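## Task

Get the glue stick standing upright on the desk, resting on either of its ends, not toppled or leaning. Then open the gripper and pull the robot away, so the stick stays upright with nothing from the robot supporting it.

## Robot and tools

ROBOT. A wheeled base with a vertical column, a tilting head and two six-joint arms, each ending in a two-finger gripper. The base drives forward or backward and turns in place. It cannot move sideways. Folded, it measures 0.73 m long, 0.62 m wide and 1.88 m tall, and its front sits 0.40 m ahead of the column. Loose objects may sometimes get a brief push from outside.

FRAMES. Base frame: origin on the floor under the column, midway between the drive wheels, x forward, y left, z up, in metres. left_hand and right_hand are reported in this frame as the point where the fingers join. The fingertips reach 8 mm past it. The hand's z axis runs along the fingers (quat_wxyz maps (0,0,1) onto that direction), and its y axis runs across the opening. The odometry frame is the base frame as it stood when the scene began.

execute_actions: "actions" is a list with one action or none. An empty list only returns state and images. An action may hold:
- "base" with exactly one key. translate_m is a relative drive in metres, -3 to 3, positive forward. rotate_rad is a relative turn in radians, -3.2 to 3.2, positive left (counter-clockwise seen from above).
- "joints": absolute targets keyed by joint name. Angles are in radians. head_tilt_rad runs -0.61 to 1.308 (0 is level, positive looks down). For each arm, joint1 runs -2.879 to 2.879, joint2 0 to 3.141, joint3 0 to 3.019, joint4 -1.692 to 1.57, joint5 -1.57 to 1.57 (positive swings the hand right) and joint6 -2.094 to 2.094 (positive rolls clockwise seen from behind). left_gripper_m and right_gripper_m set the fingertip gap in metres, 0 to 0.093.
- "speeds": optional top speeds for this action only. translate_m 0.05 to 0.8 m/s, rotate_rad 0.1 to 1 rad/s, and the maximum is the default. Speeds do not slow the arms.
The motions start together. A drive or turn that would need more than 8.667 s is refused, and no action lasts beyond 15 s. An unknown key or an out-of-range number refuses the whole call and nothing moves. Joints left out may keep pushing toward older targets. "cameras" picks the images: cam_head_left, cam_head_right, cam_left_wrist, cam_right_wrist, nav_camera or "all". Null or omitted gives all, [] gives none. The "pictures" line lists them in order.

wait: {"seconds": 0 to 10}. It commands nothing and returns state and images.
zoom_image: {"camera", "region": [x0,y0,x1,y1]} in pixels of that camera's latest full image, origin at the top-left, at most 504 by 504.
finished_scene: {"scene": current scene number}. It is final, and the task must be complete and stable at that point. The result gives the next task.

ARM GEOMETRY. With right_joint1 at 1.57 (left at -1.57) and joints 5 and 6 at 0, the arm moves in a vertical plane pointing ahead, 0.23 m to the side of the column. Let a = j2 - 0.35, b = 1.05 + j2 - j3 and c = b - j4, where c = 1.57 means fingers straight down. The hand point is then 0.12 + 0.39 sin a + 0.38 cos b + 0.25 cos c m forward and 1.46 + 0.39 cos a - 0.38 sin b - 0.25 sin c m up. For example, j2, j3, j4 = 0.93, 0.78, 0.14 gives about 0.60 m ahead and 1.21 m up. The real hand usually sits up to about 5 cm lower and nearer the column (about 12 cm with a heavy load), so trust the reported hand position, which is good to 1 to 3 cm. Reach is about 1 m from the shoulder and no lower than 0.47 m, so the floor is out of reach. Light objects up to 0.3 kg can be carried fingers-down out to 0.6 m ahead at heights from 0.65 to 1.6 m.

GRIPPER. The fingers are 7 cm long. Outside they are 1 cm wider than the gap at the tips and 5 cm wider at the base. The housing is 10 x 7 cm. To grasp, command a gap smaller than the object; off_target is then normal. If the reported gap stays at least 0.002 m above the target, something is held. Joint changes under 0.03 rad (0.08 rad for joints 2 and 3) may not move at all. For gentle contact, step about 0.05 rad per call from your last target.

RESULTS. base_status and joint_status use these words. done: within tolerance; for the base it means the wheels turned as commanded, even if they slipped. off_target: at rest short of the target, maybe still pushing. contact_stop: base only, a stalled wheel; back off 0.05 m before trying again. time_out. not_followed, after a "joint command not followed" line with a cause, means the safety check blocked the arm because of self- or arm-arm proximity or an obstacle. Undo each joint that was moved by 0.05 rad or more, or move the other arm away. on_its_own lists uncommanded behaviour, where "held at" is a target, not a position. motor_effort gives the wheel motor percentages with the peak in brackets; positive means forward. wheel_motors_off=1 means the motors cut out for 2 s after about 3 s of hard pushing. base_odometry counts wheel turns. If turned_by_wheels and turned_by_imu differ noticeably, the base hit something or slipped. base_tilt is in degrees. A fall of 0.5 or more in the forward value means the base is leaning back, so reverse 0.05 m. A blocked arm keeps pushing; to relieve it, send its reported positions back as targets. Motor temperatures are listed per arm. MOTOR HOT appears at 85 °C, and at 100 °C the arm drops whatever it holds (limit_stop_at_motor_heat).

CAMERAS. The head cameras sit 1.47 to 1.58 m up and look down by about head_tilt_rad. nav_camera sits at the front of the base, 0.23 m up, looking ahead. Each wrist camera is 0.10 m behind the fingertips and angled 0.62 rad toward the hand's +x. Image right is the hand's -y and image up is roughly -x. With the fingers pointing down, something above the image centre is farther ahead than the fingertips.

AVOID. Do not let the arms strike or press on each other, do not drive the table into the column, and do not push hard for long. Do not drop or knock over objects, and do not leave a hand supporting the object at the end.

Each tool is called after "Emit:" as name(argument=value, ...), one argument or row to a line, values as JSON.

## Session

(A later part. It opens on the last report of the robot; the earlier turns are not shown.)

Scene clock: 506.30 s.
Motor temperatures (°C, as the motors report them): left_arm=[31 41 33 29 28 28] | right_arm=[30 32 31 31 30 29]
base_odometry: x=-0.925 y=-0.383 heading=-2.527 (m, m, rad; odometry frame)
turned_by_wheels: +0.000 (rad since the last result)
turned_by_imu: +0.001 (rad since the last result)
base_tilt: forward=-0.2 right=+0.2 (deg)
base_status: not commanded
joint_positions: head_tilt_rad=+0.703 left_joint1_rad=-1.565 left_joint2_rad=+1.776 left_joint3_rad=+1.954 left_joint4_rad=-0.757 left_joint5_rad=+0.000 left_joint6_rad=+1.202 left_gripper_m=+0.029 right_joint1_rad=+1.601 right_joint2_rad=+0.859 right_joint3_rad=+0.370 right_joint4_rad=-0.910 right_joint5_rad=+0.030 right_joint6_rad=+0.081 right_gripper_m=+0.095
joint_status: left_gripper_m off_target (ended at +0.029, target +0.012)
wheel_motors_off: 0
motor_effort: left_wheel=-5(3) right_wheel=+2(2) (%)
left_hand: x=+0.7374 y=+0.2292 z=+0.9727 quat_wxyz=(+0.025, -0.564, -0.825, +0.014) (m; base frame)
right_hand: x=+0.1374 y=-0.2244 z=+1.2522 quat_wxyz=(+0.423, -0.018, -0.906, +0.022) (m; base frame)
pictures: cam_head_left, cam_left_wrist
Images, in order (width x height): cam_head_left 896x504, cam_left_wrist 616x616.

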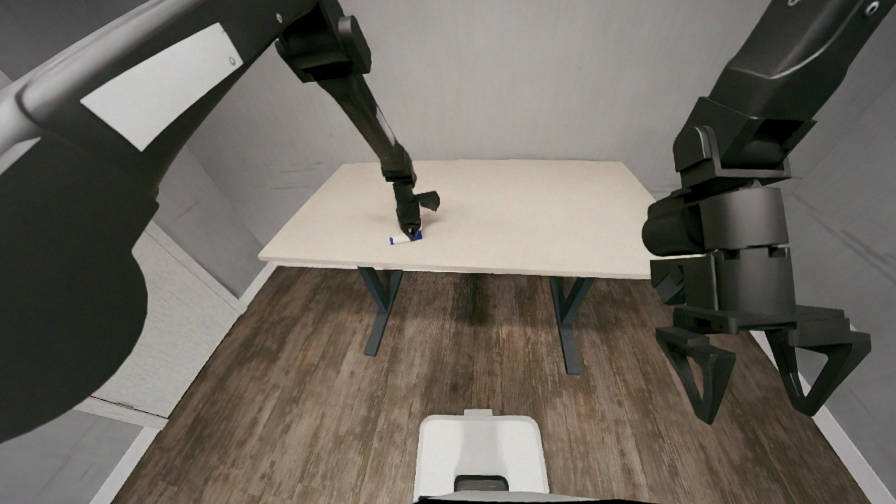

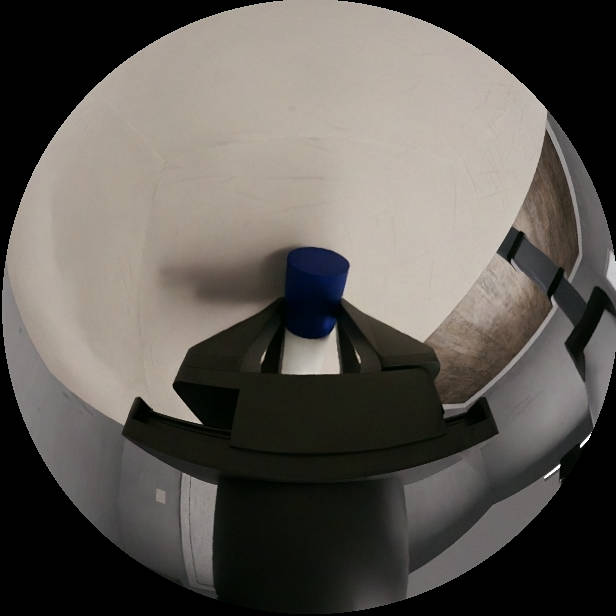

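Emit:
execute_actions(
  actions=[
    {"joints": {"left_joint2_rad": 1.63, "left_joint6_rad": 0.0}},
  ],
  cameras=["cam_left_wrist", "cam_head_left"],
)

Scene clock: 574.20 s.
Motor temperatures (°C, as the motors report them): left_arm=[31 42 34 29 28 28] | right_arm=[30 32 31 31 30 29]
base_odometry: x=-0.925 y=-0.383 heading=-2.527 (m, m, rad; odometry frame)
turned_by_wheels: +0.000 (rad since the last result)
turned_by_imu: +0.001 (rad since the last result)
base_tilt: forward=-0.3 right=+0.2 (deg)
base_status: not commanded
joint_positions: head_tilt_rad=+0.703 left_joint1_rad=-1.565 left_joint2_rad=+1.616 left_joint3_rad=+1.954 left_joint4_rad=-0.757 left_joint5_rad=+0.000 left_joint6_rad=+0.008 left_gripper_m=+0.029 right_joint1_rad=+1.601 right_joint2_rad=+0.859 right_joint3_rad=+0.370 right_joint4_rad=-0.910 right_joint5_rad=+0.030 right_joint6_rad=+0.081 right_gripper_m=+0.095
joint_status: all done
wheel_motors_off: 0
motor_effort: left_wheel=-4(5) right_wheel=+3(3) (%)
left_hand: x=+0.8068 y=+0.2288 z=+1.0771 quat_wxyz=(-0.052, -0.003, -0.999, -0.003) (m; base frame)
right_hand: x=+0.1374 y=-0.2244 z=+1.2522 quat_wxyz=(+0.423, -0.018, -0.906, +0.022) (m; base frame)
pictures: cam_head_left, cam_left_wrist
Images, in order (width x height): cam_head_left 896x504, cam_left_wrist 616x616.

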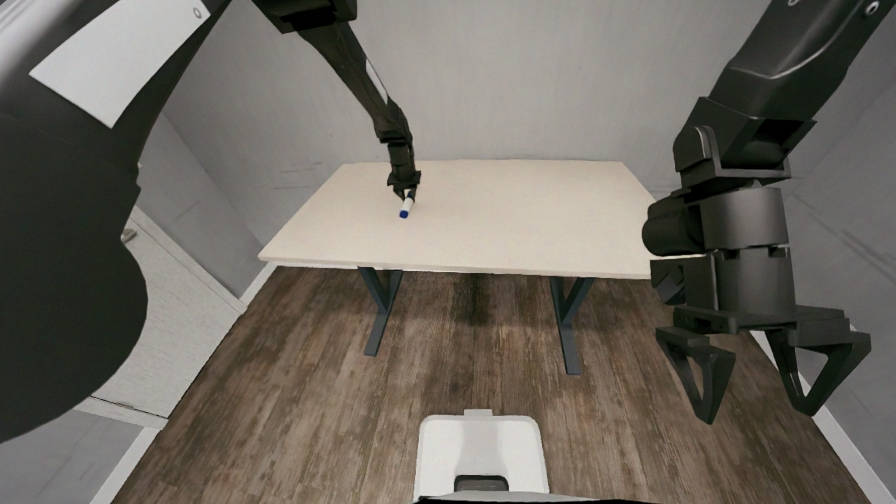

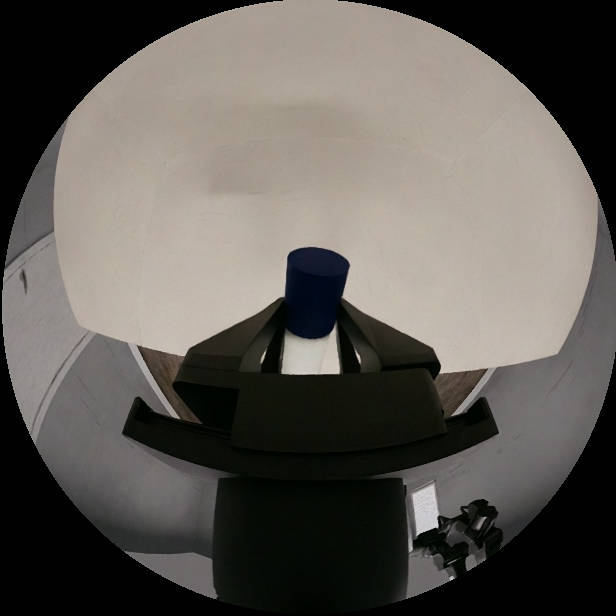

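Emit:
zoom_image(
  camera="cam_left_wrist",
  region=[210, 220, 410, 420],
)

Region (210, 220, 410, 420) of cam_left_wrist's 616x616 image, scaled by 2.520, with more detail than that image has.

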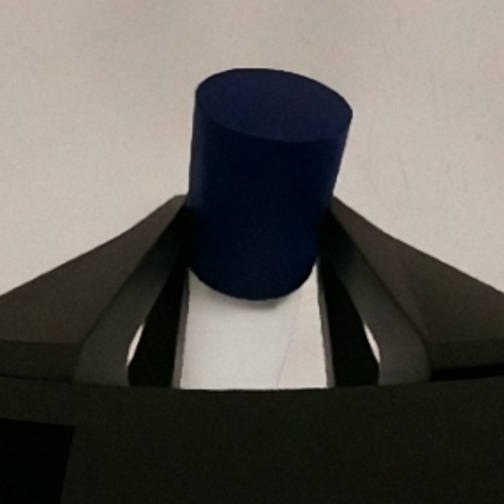

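Emit:
execute_actions(
  actions=[
    {"base": {"translate_m": -0.1}, "joints": {"left_joint4_rad": 1.18, "left_joint6_rad": -0.1, "head_tilt_rad": 0.55}},
  ],
  cameras=["cam_left_wrist", "cam_head_left"],
)

Scene clock: 621.73 s.
Motor temperatures (°C, as the motors report them): left_arm=[31 43 35 29 28 28] | right_arm=[30 32 31 31 30 29]
base_odometry: x=-0.843 y=-0.325 heading=-2.526 (m, m, rad; odometry frame)
turned_by_wheels: +0.001 (rad since the last result)
turned_by_imu: +0.003 (rad since the last result)
base_tilt: forward=-0.3 right=+0.2 (deg)
base_status: done
joint_positions: head_tilt_rad=+0.568 left_joint1_rad=-1.565 left_joint2_rad=+1.616 left_joint3_rad=+1.954 left_joint4_rad=+1.162 left_joint5_rad=+0.000 left_joint6_rad=-0.092 left_gripper_m=+0.029 right_joint1_rad=+1.601 right_joint2_rad=+0.858 right_joint3_rad=+0.364 right_joint4_rad=-0.910 right_joint5_rad=+0.030 right_joint6_rad=+0.081 right_gripper_m=+0.095
joint_status: all done
wheel_motors_off: 0
motor_effort: left_wheel=+2(65) right_wheel=-2(59) (%)
left_hand: x=+1.0025 y=+0.2272 z=+1.4287 quat_wxyz=(-0.847, +0.023, -0.530, +0.037) (m; base frame)
right_hand: x=+0.1342 y=-0.2245 z=+1.2534 quat_wxyz=(+0.425, -0.018, -0.905, +0.022) (m; base frame)
pictures: cam_head_left, cam_left_wrist
Images, in order (width x height): cam_head_left 896x504, cam_left_wrist 616x616.

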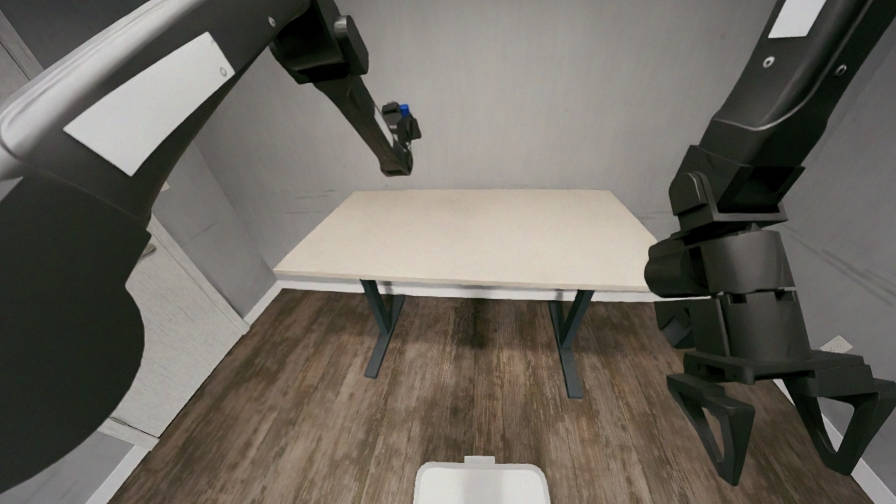

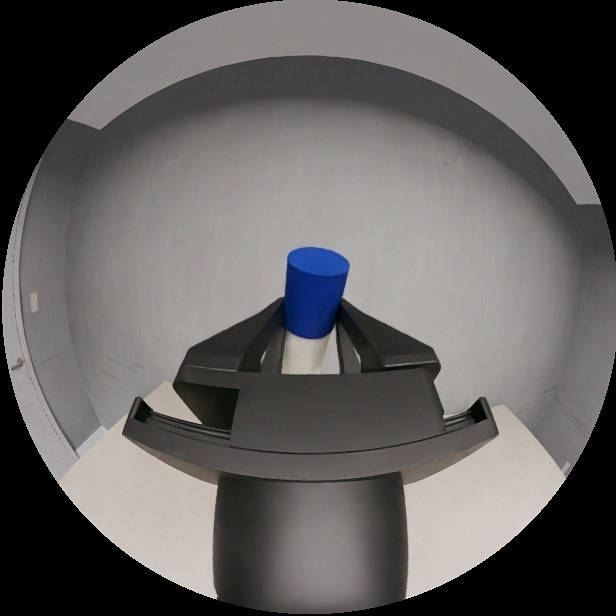

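Emit:
execute_actions(
  actions=[
    {"joints": {"left_joint2_rad": 2.04}},
  ],
  cameras=["cam_left_wrist", "cam_head_left", "cam_head_right"],
)

Emit:
zoom_image(
  camera="cam_head_left",
  region=[320, 110, 520, 290],
)

Scene clock: 638.03 s.
Motor temperatures (°C, as the motors report them): left_arm=[31 44 35 29 28 28] | right_arm=[30 32 31 31 30 29]
base_odometry: x=-0.843 y=-0.325 heading=-2.526 (m, m, rad; odometry frame)
turned_by_wheels: +0.000 (rad since the last result)
turned_by_imu: +0.001 (rad since the last result)
base_tilt: forward=-0.3 right=+0.1 (deg)
base_status: not commanded
joint_positions: head_tilt_rad=+0.568 left_joint1_rad=-1.565 left_joint2_rad=+2.065 left_joint3_rad=+1.954 left_joint4_rad=+1.188 left_joint5_rad=-0.002 left_joint6_rad=-0.091 left_gripper_m=+0.028 right_joint1_rad=+1.601 right_joint2_rad=+0.858 right_joint3_rad=+0.365 right_joint4_rad=-0.910 right_joint5_rad=+0.030 right_joint6_rad=+0.081 right_gripper_m=+0.095
joint_status: all done
wheel_motors_off: 0
motor_effort: left_wheel=-1(9) right_wheel=-4(6) (%)
left_hand: x=+0.9036 y=+0.2292 z=+1.0568 quat_wxyz=(-0.717, +0.032, -0.696, +0.029) (m; base frame)
right_hand: x=+0.1348 y=-0.2244 z=+1.2532 quat_wxyz=(+0.425, -0.018, -0.905, +0.022) (m; base frame)
pictures: cam_head_left, cam_head_right, cam_left_wrist
Images, in order (width x height): cam_head_left 896x504, cam_head_right 896x504, cam_left_wrist 616x616.

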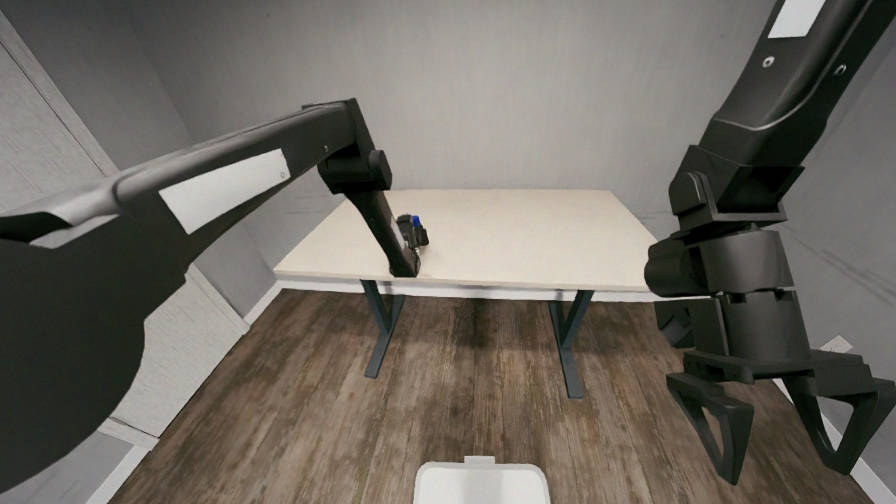

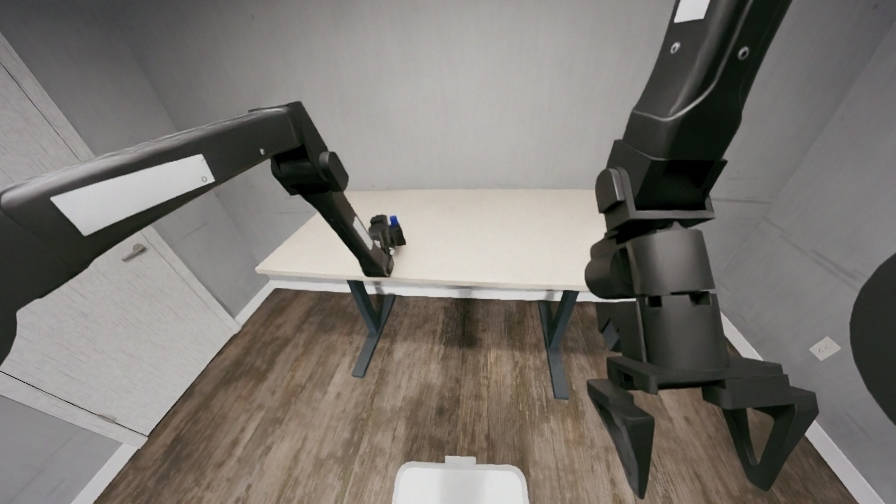

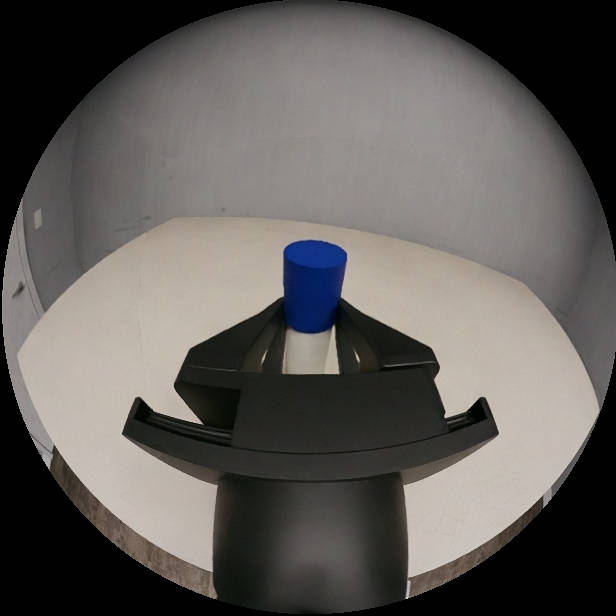

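Region (320, 110, 520, 290) of cam_head_left's 896x504 image, scaled by 2.520, with more detail than that image has; it fills the top 454 rows of this view, and the rest is white.

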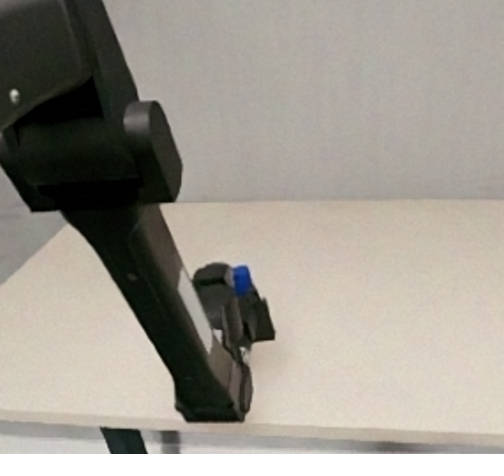

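Emit:
zoom_image(
  camera="cam_left_wrist",
  region=[210, 220, 410, 420],
)

Emit:
zoom_image(
  camera="cam_head_right",
  region=[340, 190, 440, 290],
)

Region (210, 220, 410, 420) of cam_left_wrist's 616x616 image, scaled by 2.520, with more detail than that image has.

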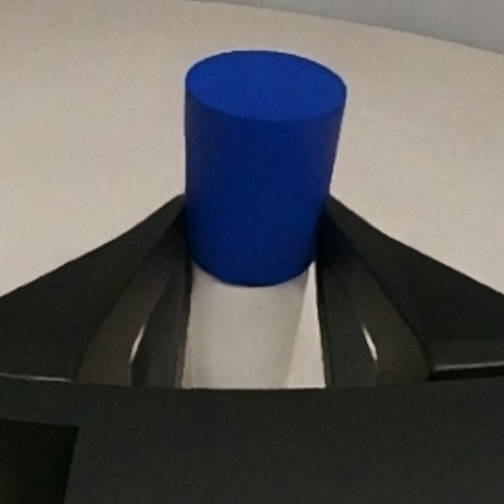

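Region (340, 190, 440, 290) of cam_head_right's 896x504 image, scaled by 5.040, with more detail than that image has.

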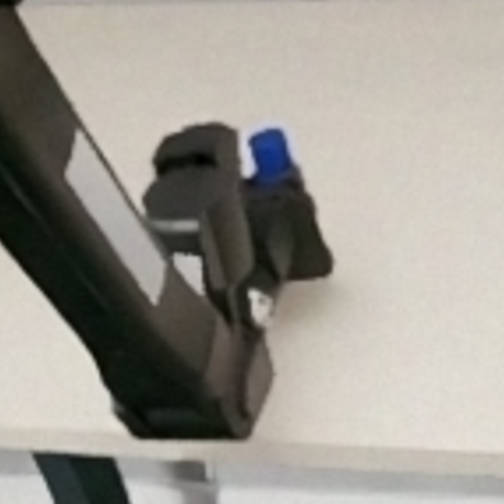

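Emit:
execute_actions(
  actions=[
    {"joints": {"left_joint2_rad": 2.1, "left_joint6_rad": -0.04}},
  ],
  cameras=["cam_left_wrist", "cam_head_left", "cam_head_right"],
)

Emit:
zoom_image(
  camera="cam_left_wrist",
  region=[160, 180, 460, 480],
)

Emit:
zoom_image(
  camera="cam_head_right",
  region=[340, 190, 440, 290],
)

Scene clock: 690.70 s.
Motor temperatures (°C, as the motors report them): left_arm=[31 45 34 29 28 28] | right_arm=[30 32 31 31 30 29]
base_odometry: x=-0.843 y=-0.325 heading=-2.526 (m, m, rad; odometry frame)
turned_by_wheels: +0.000 (rad since the last result)
turned_by_imu: +0.001 (rad since the last result)
base_tilt: forward=-0.1 right=+0.1 (deg)
base_status: not commanded
joint_positions: head_tilt_rad=+0.568 left_joint1_rad=-1.565 left_joint2_rad=+2.080 left_joint3_rad=+1.954 left_joint4_rad=+1.188 left_joint5_rad=-0.002 left_joint6_rad=-0.046 left_gripper_m=+0.028 right_joint1_rad=+1.601 right_joint2_rad=+0.858 right_joint3_rad=+0.365 right_joint4_rad=-0.910 right_joint5_rad=+0.030 right_joint6_rad=+0.081 right_gripper_m=+0.095
joint_status: all done
wheel_motors_off: 0
motor_effort: left_wheel=-1(1) right_wheel=-4(4) (%)
left_hand: x=+0.8974 y=+0.2292 z=+1.0450 quat_wxyz=(-0.712, +0.016, -0.702, +0.013) (m; base frame)
right_hand: x=+0.1348 y=-0.2244 z=+1.2532 quat_wxyz=(+0.425, -0.018, -0.905, +0.022) (m; base frame)
pictures: cam_head_left, cam_head_right, cam_left_wrist
Images, in order (width x height): cam_head_left 896x504, cam_head_right 896x504, cam_left_wrist 616x616.

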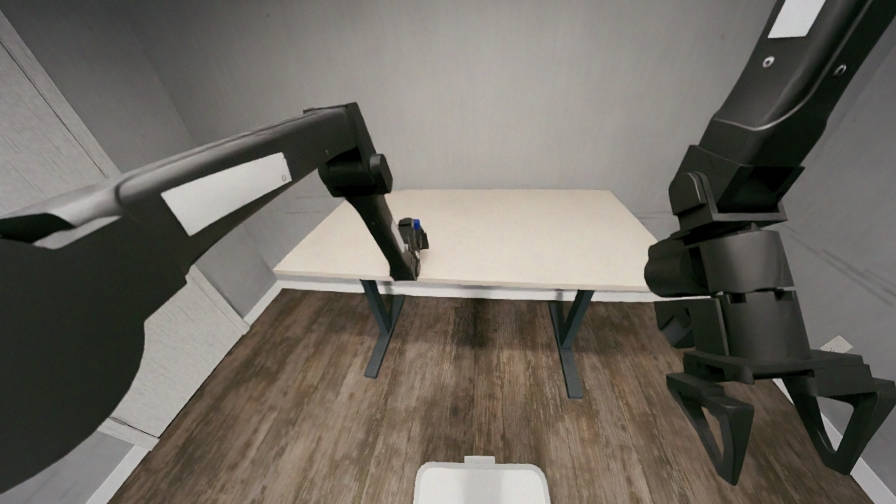

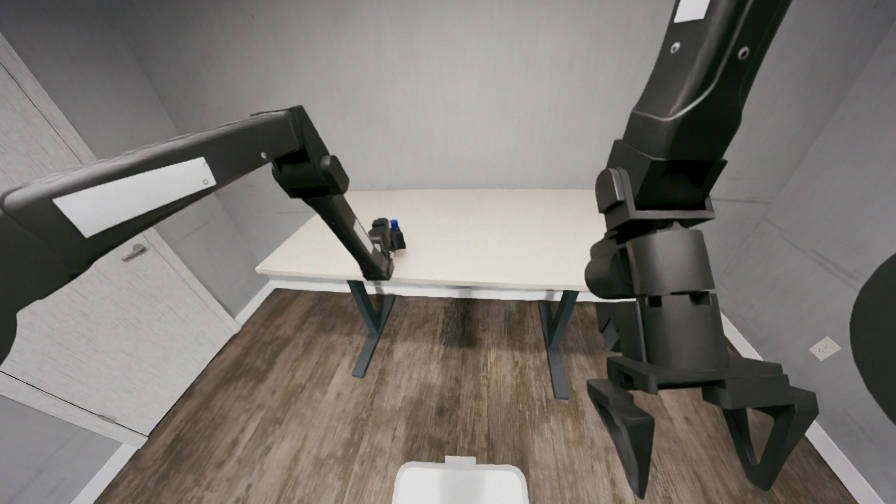

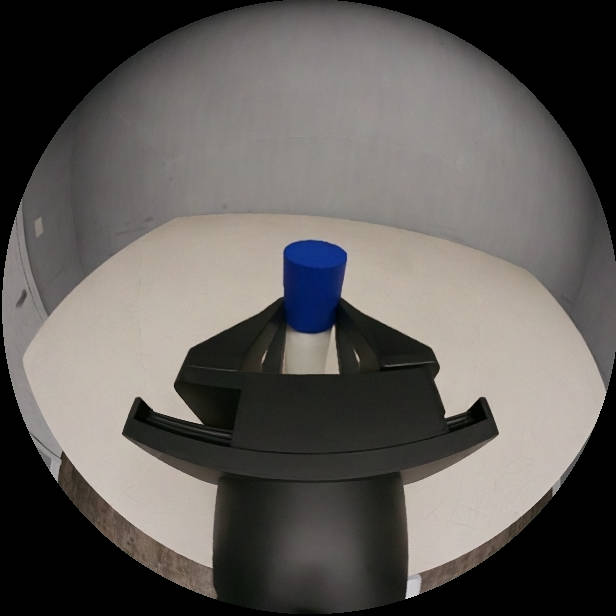

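Region (160, 180, 460, 480) of cam_left_wrist's 616x616 image, scaled by 1.680, with more detail than that image has.

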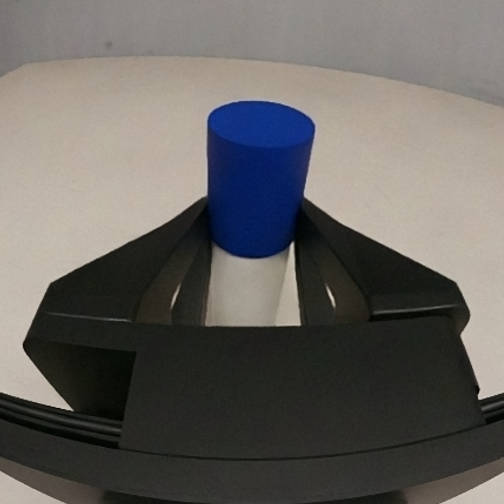

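Region (340, 190, 440, 290) of cam_head_right's 896x504 image, scaled by 5.040, with more detail than that image has.

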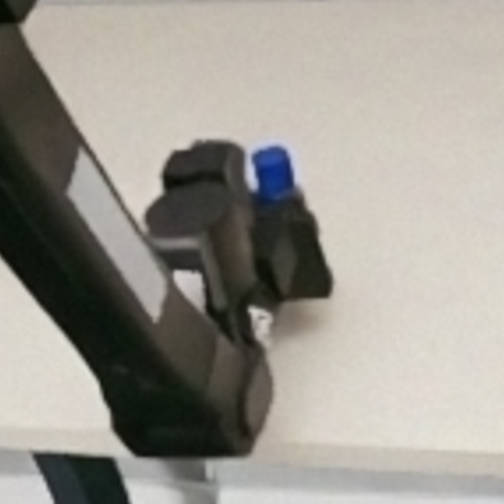

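Emit:
execute_actions(
  actions=[
    {"joints": {"left_joint2_rad": 2.12}},
  ],
  cameras=["cam_left_wrist", "cam_head_right"],
)

Emit:
zoom_image(
  camera="cam_left_wrist",
  region=[160, 180, 460, 480],
)

Scene clock: 699.63 s.
Motor temperatures (°C, as the motors report them): left_arm=[31 44 34 29 28 28] | right_arm=[30 32 31 31 30 29]
base_odometry: x=-0.843 y=-0.325 heading=-2.526 (m, m, rad; odometry frame)
turned_by_wheels: +0.000 (rad since the last result)
turned_by_imu: +0.001 (rad since the last result)
base_tilt: forward=-0.2 right=+0.1 (deg)
base_status: not commanded
joint_positions: head_tilt_rad=+0.568 left_joint1_rad=-1.565 left_joint2_rad=+2.096 left_joint3_rad=+1.954 left_joint4_rad=+1.189 left_joint5_rad=-0.002 left_joint6_rad=-0.046 left_gripper_m=+0.028 right_joint1_rad=+1.601 right_joint2_rad=+0.858 right_joint3_rad=+0.365 right_joint4_rad=-0.910 right_joint5_rad=+0.030 right_joint6_rad=+0.081 right_gripper_m=+0.095
joint_status: all done
wheel_motors_off: 0
motor_effort: left_wheel=+0(1) right_wheel=-4(4) (%)
left_hand: x=+0.8908 y=+0.2293 z=+1.0332 quat_wxyz=(-0.707, +0.016, -0.707, +0.013) (m; base frame)
right_hand: x=+0.1348 y=-0.2244 z=+1.2532 quat_wxyz=(+0.425, -0.018, -0.905, +0.022) (m; base frame)
pictures: cam_head_right, cam_left_wrist
Images, in order (width x height): cam_head_right 896x504, cam_left_wrist 616x616.

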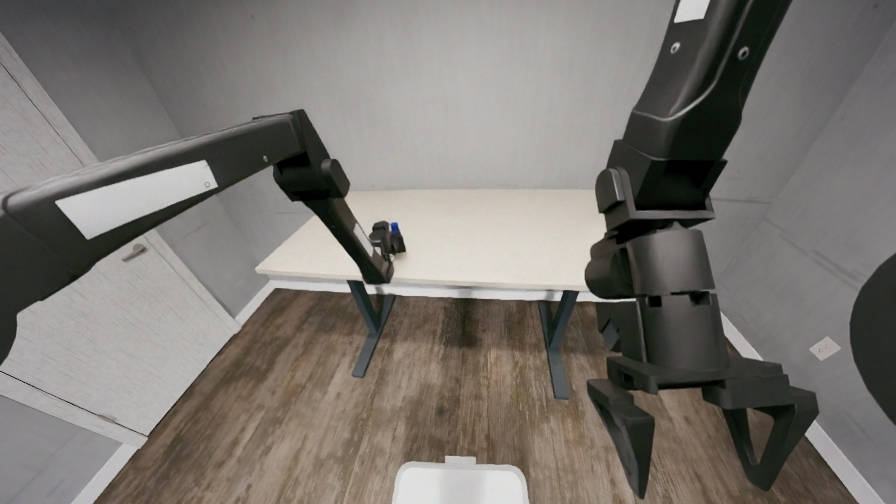

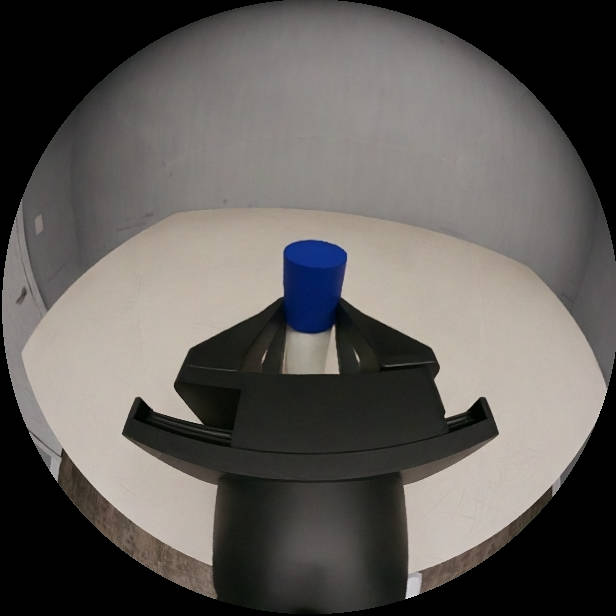

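Region (160, 180, 460, 480) of cam_left_wrist's 616x616 image, scaled by 1.680, with more detail than that image has.

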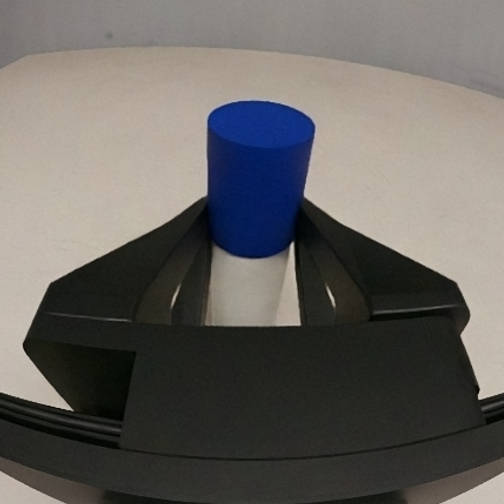

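Emit:
execute_actions(
  actions=[
    {"joints": {"left_joint2_rad": 2.138}},
  ],
  cameras=["cam_left_wrist", "cam_head_right"],
)

Emit:
zoom_image(
  camera="cam_left_wrist",
  region=[160, 180, 460, 480],
)

Emit:
zoom_image(
  camera="cam_head_right",
  region=[340, 200, 440, 300],
)

Scene clock: 708.23 s.
Motor temperatures (°C, as the motors report them): left_arm=[31 44 34 29 28 28] | right_arm=[30 32 31 31 30 29]
base_odometry: x=-0.843 y=-0.325 heading=-2.526 (m, m, rad; odometry frame)
turned_by_wheels: +0.000 (rad since the last result)
turned_by_imu: +0.001 (rad since the last result)
base_tilt: forward=-0.3 right=+0.1 (deg)
base_status: not commanded
joint_positions: head_tilt_rad=+0.568 left_joint1_rad=-1.565 left_joint2_rad=+2.096 left_joint3_rad=+1.954 left_joint4_rad=+1.189 left_joint5_rad=-0.002 left_joint6_rad=-0.046 left_gripper_m=+0.028 right_joint1_rad=+1.601 right_joint2_rad=+0.858 right_joint3_rad=+0.365 right_joint4_rad=-0.910 right_joint5_rad=+0.030 right_joint6_rad=+0.081 right_gripper_m=+0.095
joint_status: all done
wheel_motors_off: 0
motor_effort: left_wheel=+4(0) right_wheel=-4(4) (%)
left_hand: x=+0.8907 y=+0.2293 z=+1.0329 quat_wxyz=(-0.707, +0.016, -0.707, +0.013) (m; base frame)
right_hand: x=+0.1348 y=-0.2244 z=+1.2532 quat_wxyz=(+0.425, -0.018, -0.905, +0.022) (m; base frame)
pictures: cam_head_right, cam_left_wrist
Images, in order (width x height): cam_head_right 896x504, cam_left_wrist 616x616.

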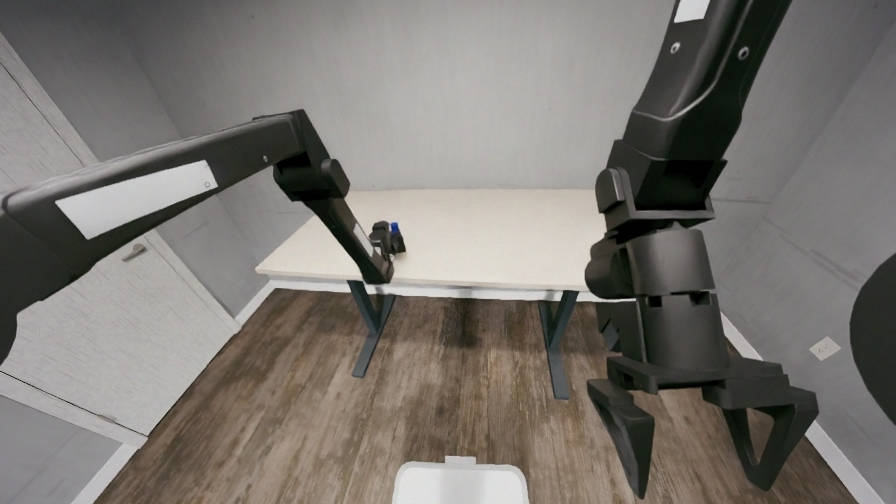

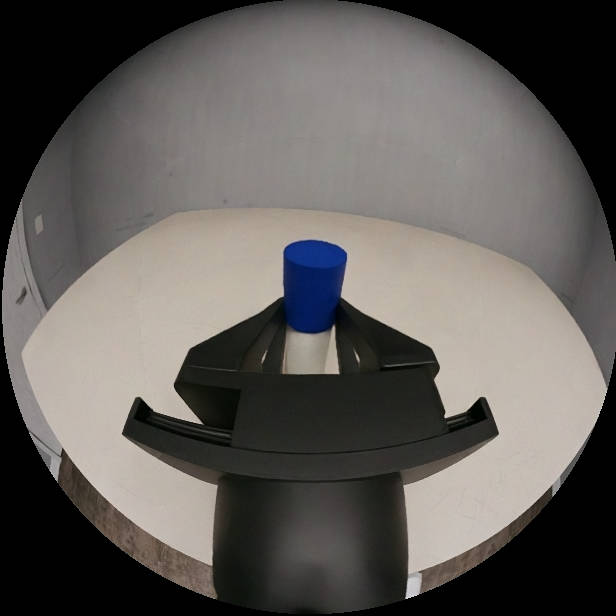

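Region (160, 180, 460, 480) of cam_left_wrist's 616x616 image, scaled by 1.680, with more detail than that image has.

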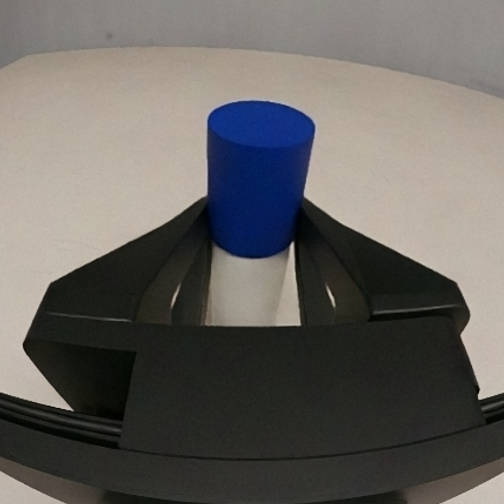

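Region (340, 200, 440, 300) of cam_head_right's 896x504 image, scaled by 5.040, with more detail than that image has.

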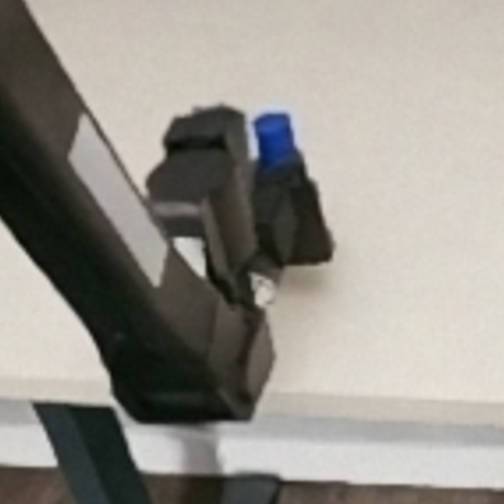

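Emit:
execute_actions(
  actions=[
    {"joints": {"left_gripper_m": 0.09, "left_joint2_rad": 2.1}},
  ],
  cameras=["cam_left_wrist", "cam_head_right", "cam_head_left"],
)

Emit:
zoom_image(
  camera="cam_head_right",
  region=[330, 190, 450, 310],
)

Scene clock: 724.97 s.
Motor temperatures (°C, as the motors report them): left_arm=[31 44 34 29 28 28] | right_arm=[30 32 31 31 30 29]
base_odometry: x=-0.843 y=-0.325 heading=-2.526 (m, m, rad; odometry frame)
turned_by_wheels: +0.000 (rad since the last result)
turned_by_imu: +0.001 (rad since the last result)
base_tilt: forward=-0.2 right=+0.2 (deg)
base_status: not commanded
joint_positions: head_tilt_rad=+0.568 left_joint1_rad=-1.565 left_joint2_rad=+2.096 left_joint3_rad=+1.954 left_joint4_rad=+1.189 left_joint5_rad=-0.002 left_joint6_rad=-0.046 left_gripper_m=+0.090 right_joint1_rad=+1.601 right_joint2_rad=+0.858 right_joint3_rad=+0.365 right_joint4_rad=-0.910 right_joint5_rad=+0.030 right_joint6_rad=+0.081 right_gripper_m=+0.095
joint_status: all done
wheel_motors_off: 0
motor_effort: left_wheel=+0(2) right_wheel=-4(4) (%)
left_hand: x=+0.8907 y=+0.2293 z=+1.0329 quat_wxyz=(-0.707, +0.016, -0.707, +0.013) (m; base frame)
right_hand: x=+0.1348 y=-0.2244 z=+1.2532 quat_wxyz=(+0.425, -0.018, -0.905, +0.022) (m; base frame)
pictures: cam_head_left, cam_head_right, cam_left_wrist
Images, in order (width x height): cam_head_left 896x504, cam_head_right 896x504, cam_left_wrist 616x616.

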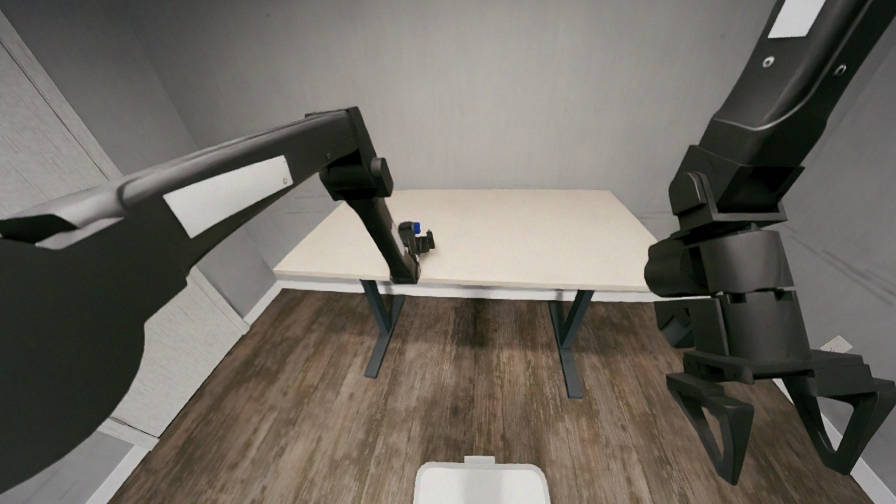

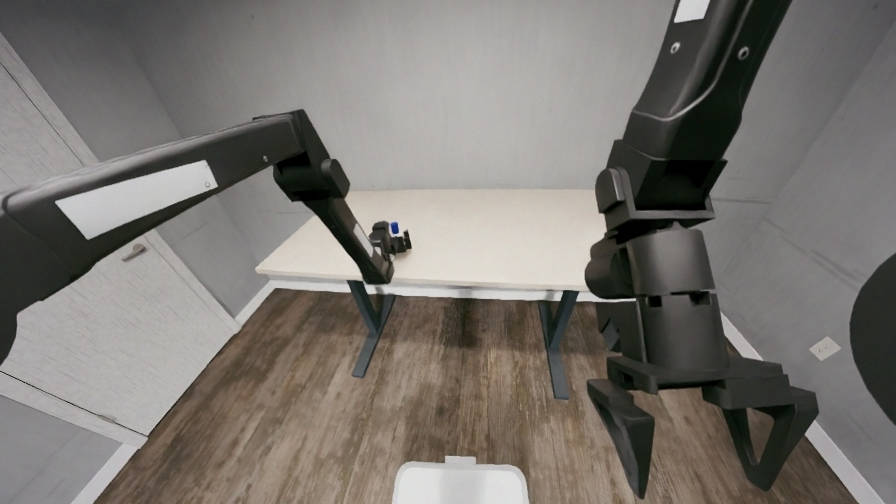

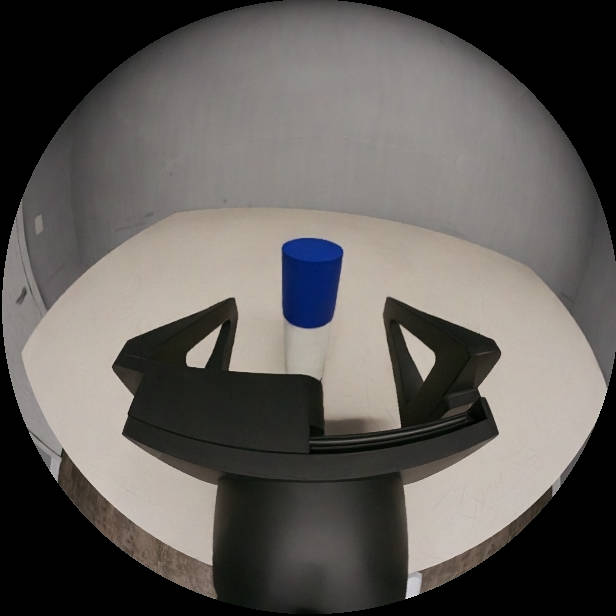

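Region (330, 190, 450, 310) of cam_head_right's 896x504 image, scaled by 4.200, with more detail than that image has.

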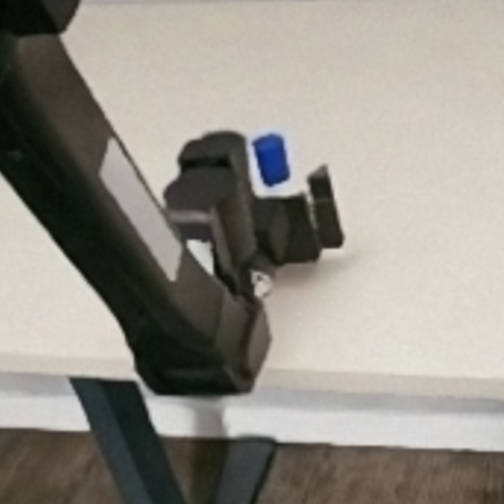

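Emit:
execute_actions(
  actions=[
    {"base": {"translate_m": -0.35}},
  ],
  cameras=["cam_left_wrist", "cam_head_right", "cam_head_left"],
)

Emit:
zoom_image(
  camera="cam_head_right",
  region=[330, 150, 490, 290],
)

Scene clock: 736.23 s.
Motor temperatures (°C, as the motors report them): left_arm=[31 44 34 29 28 28] | right_arm=[30 32 31 31 30 29]
base_odometry: x=-0.557 y=-0.123 heading=-2.526 (m, m, rad; odometry frame)
turned_by_wheels: +0.000 (rad since the last result)
turned_by_imu: +0.001 (rad since the last result)
base_tilt: forward=-0.3 right=+0.1 (deg)
base_status: done
joint_positions: head_tilt_rad=+0.567 left_joint1_rad=-1.565 left_joint2_rad=+2.096 left_joint3_rad=+1.954 left_joint4_rad=+1.188 left_joint5_rad=-0.002 left_joint6_rad=-0.046 left_gripper_m=+0.090 right_joint1_rad=+1.601 right_joint2_rad=+0.857 right_joint3_rad=+0.363 right_joint4_rad=-0.910 right_joint5_rad=+0.030 right_joint6_rad=+0.081 right_gripper_m=+0.095
joint_status: not commanded
wheel_motors_off: 0
motor_effort: left_wheel=-2(35) right_wheel=+0(58) (%)
left_hand: x=+0.8905 y=+0.2290 z=+1.0323 quat_wxyz=(-0.706, +0.016, -0.708, +0.013) (m; base frame)
right_hand: x=+0.1343 y=-0.2245 z=+1.2535 quat_wxyz=(+0.425, -0.018, -0.905, +0.022) (m; base frame)
pictures: cam_head_left, cam_head_right, cam_left_wrist
Images, in order (width x height): cam_head_left 896x504, cam_head_right 896x504, cam_left_wrist 616x616.

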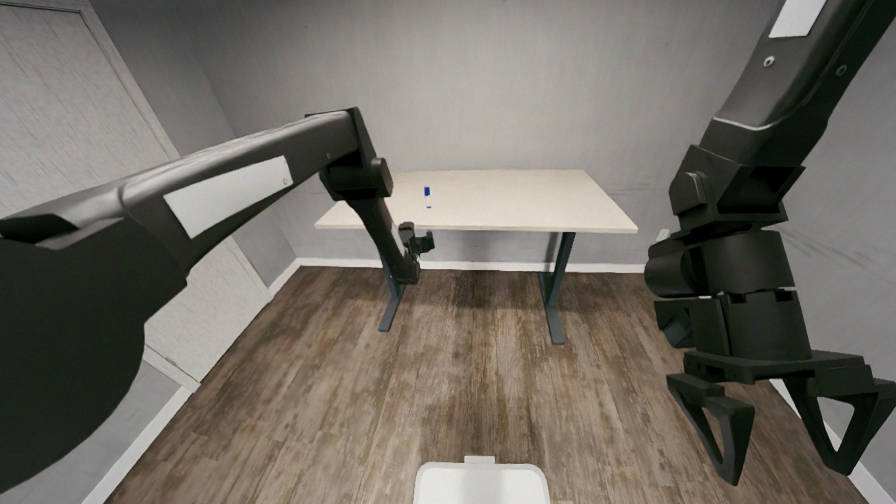

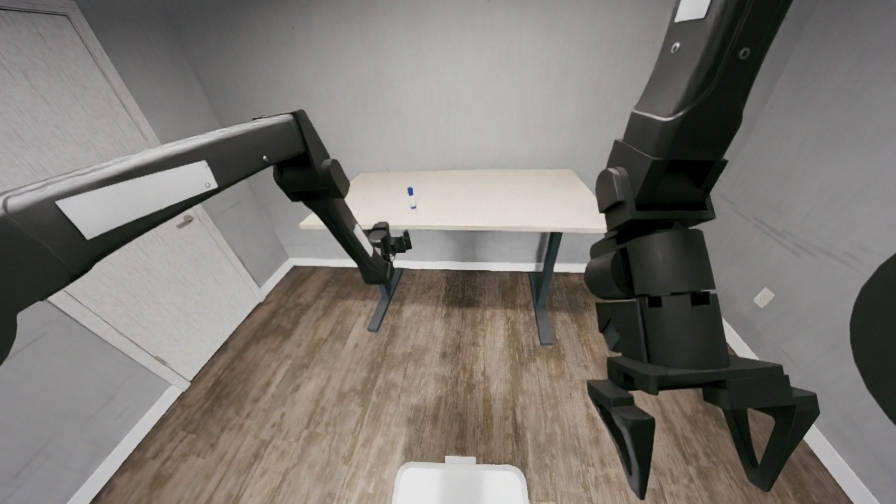

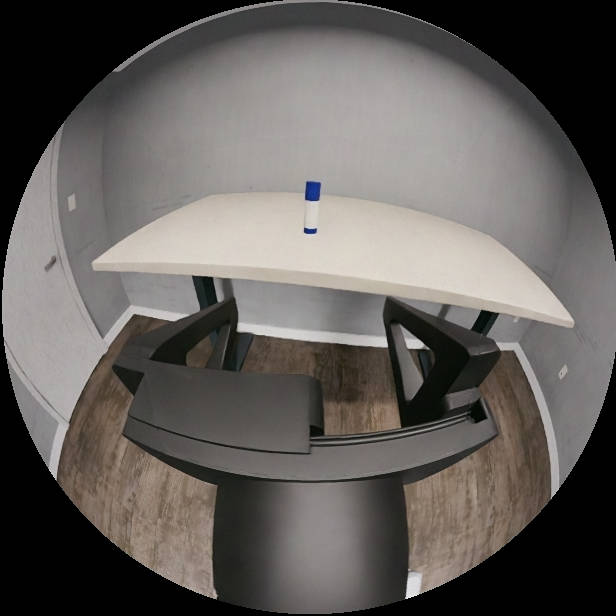

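Region (330, 150, 490, 290) of cam_head_right's 896x504 image, scaled by 3.150, with more detail than that image has; it fills the top 441 rows of this view, and the rest is white.

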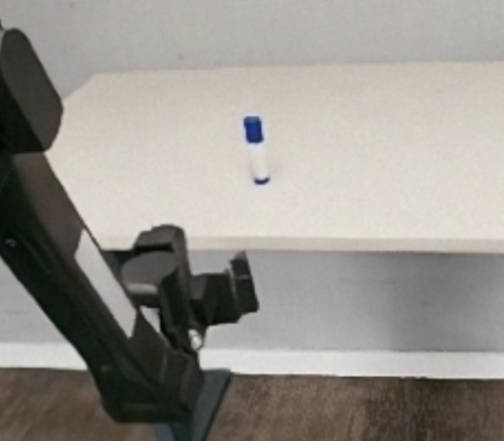

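Emit:
finished_scene(
  scene=1,
)

The scene is finished: the task was done.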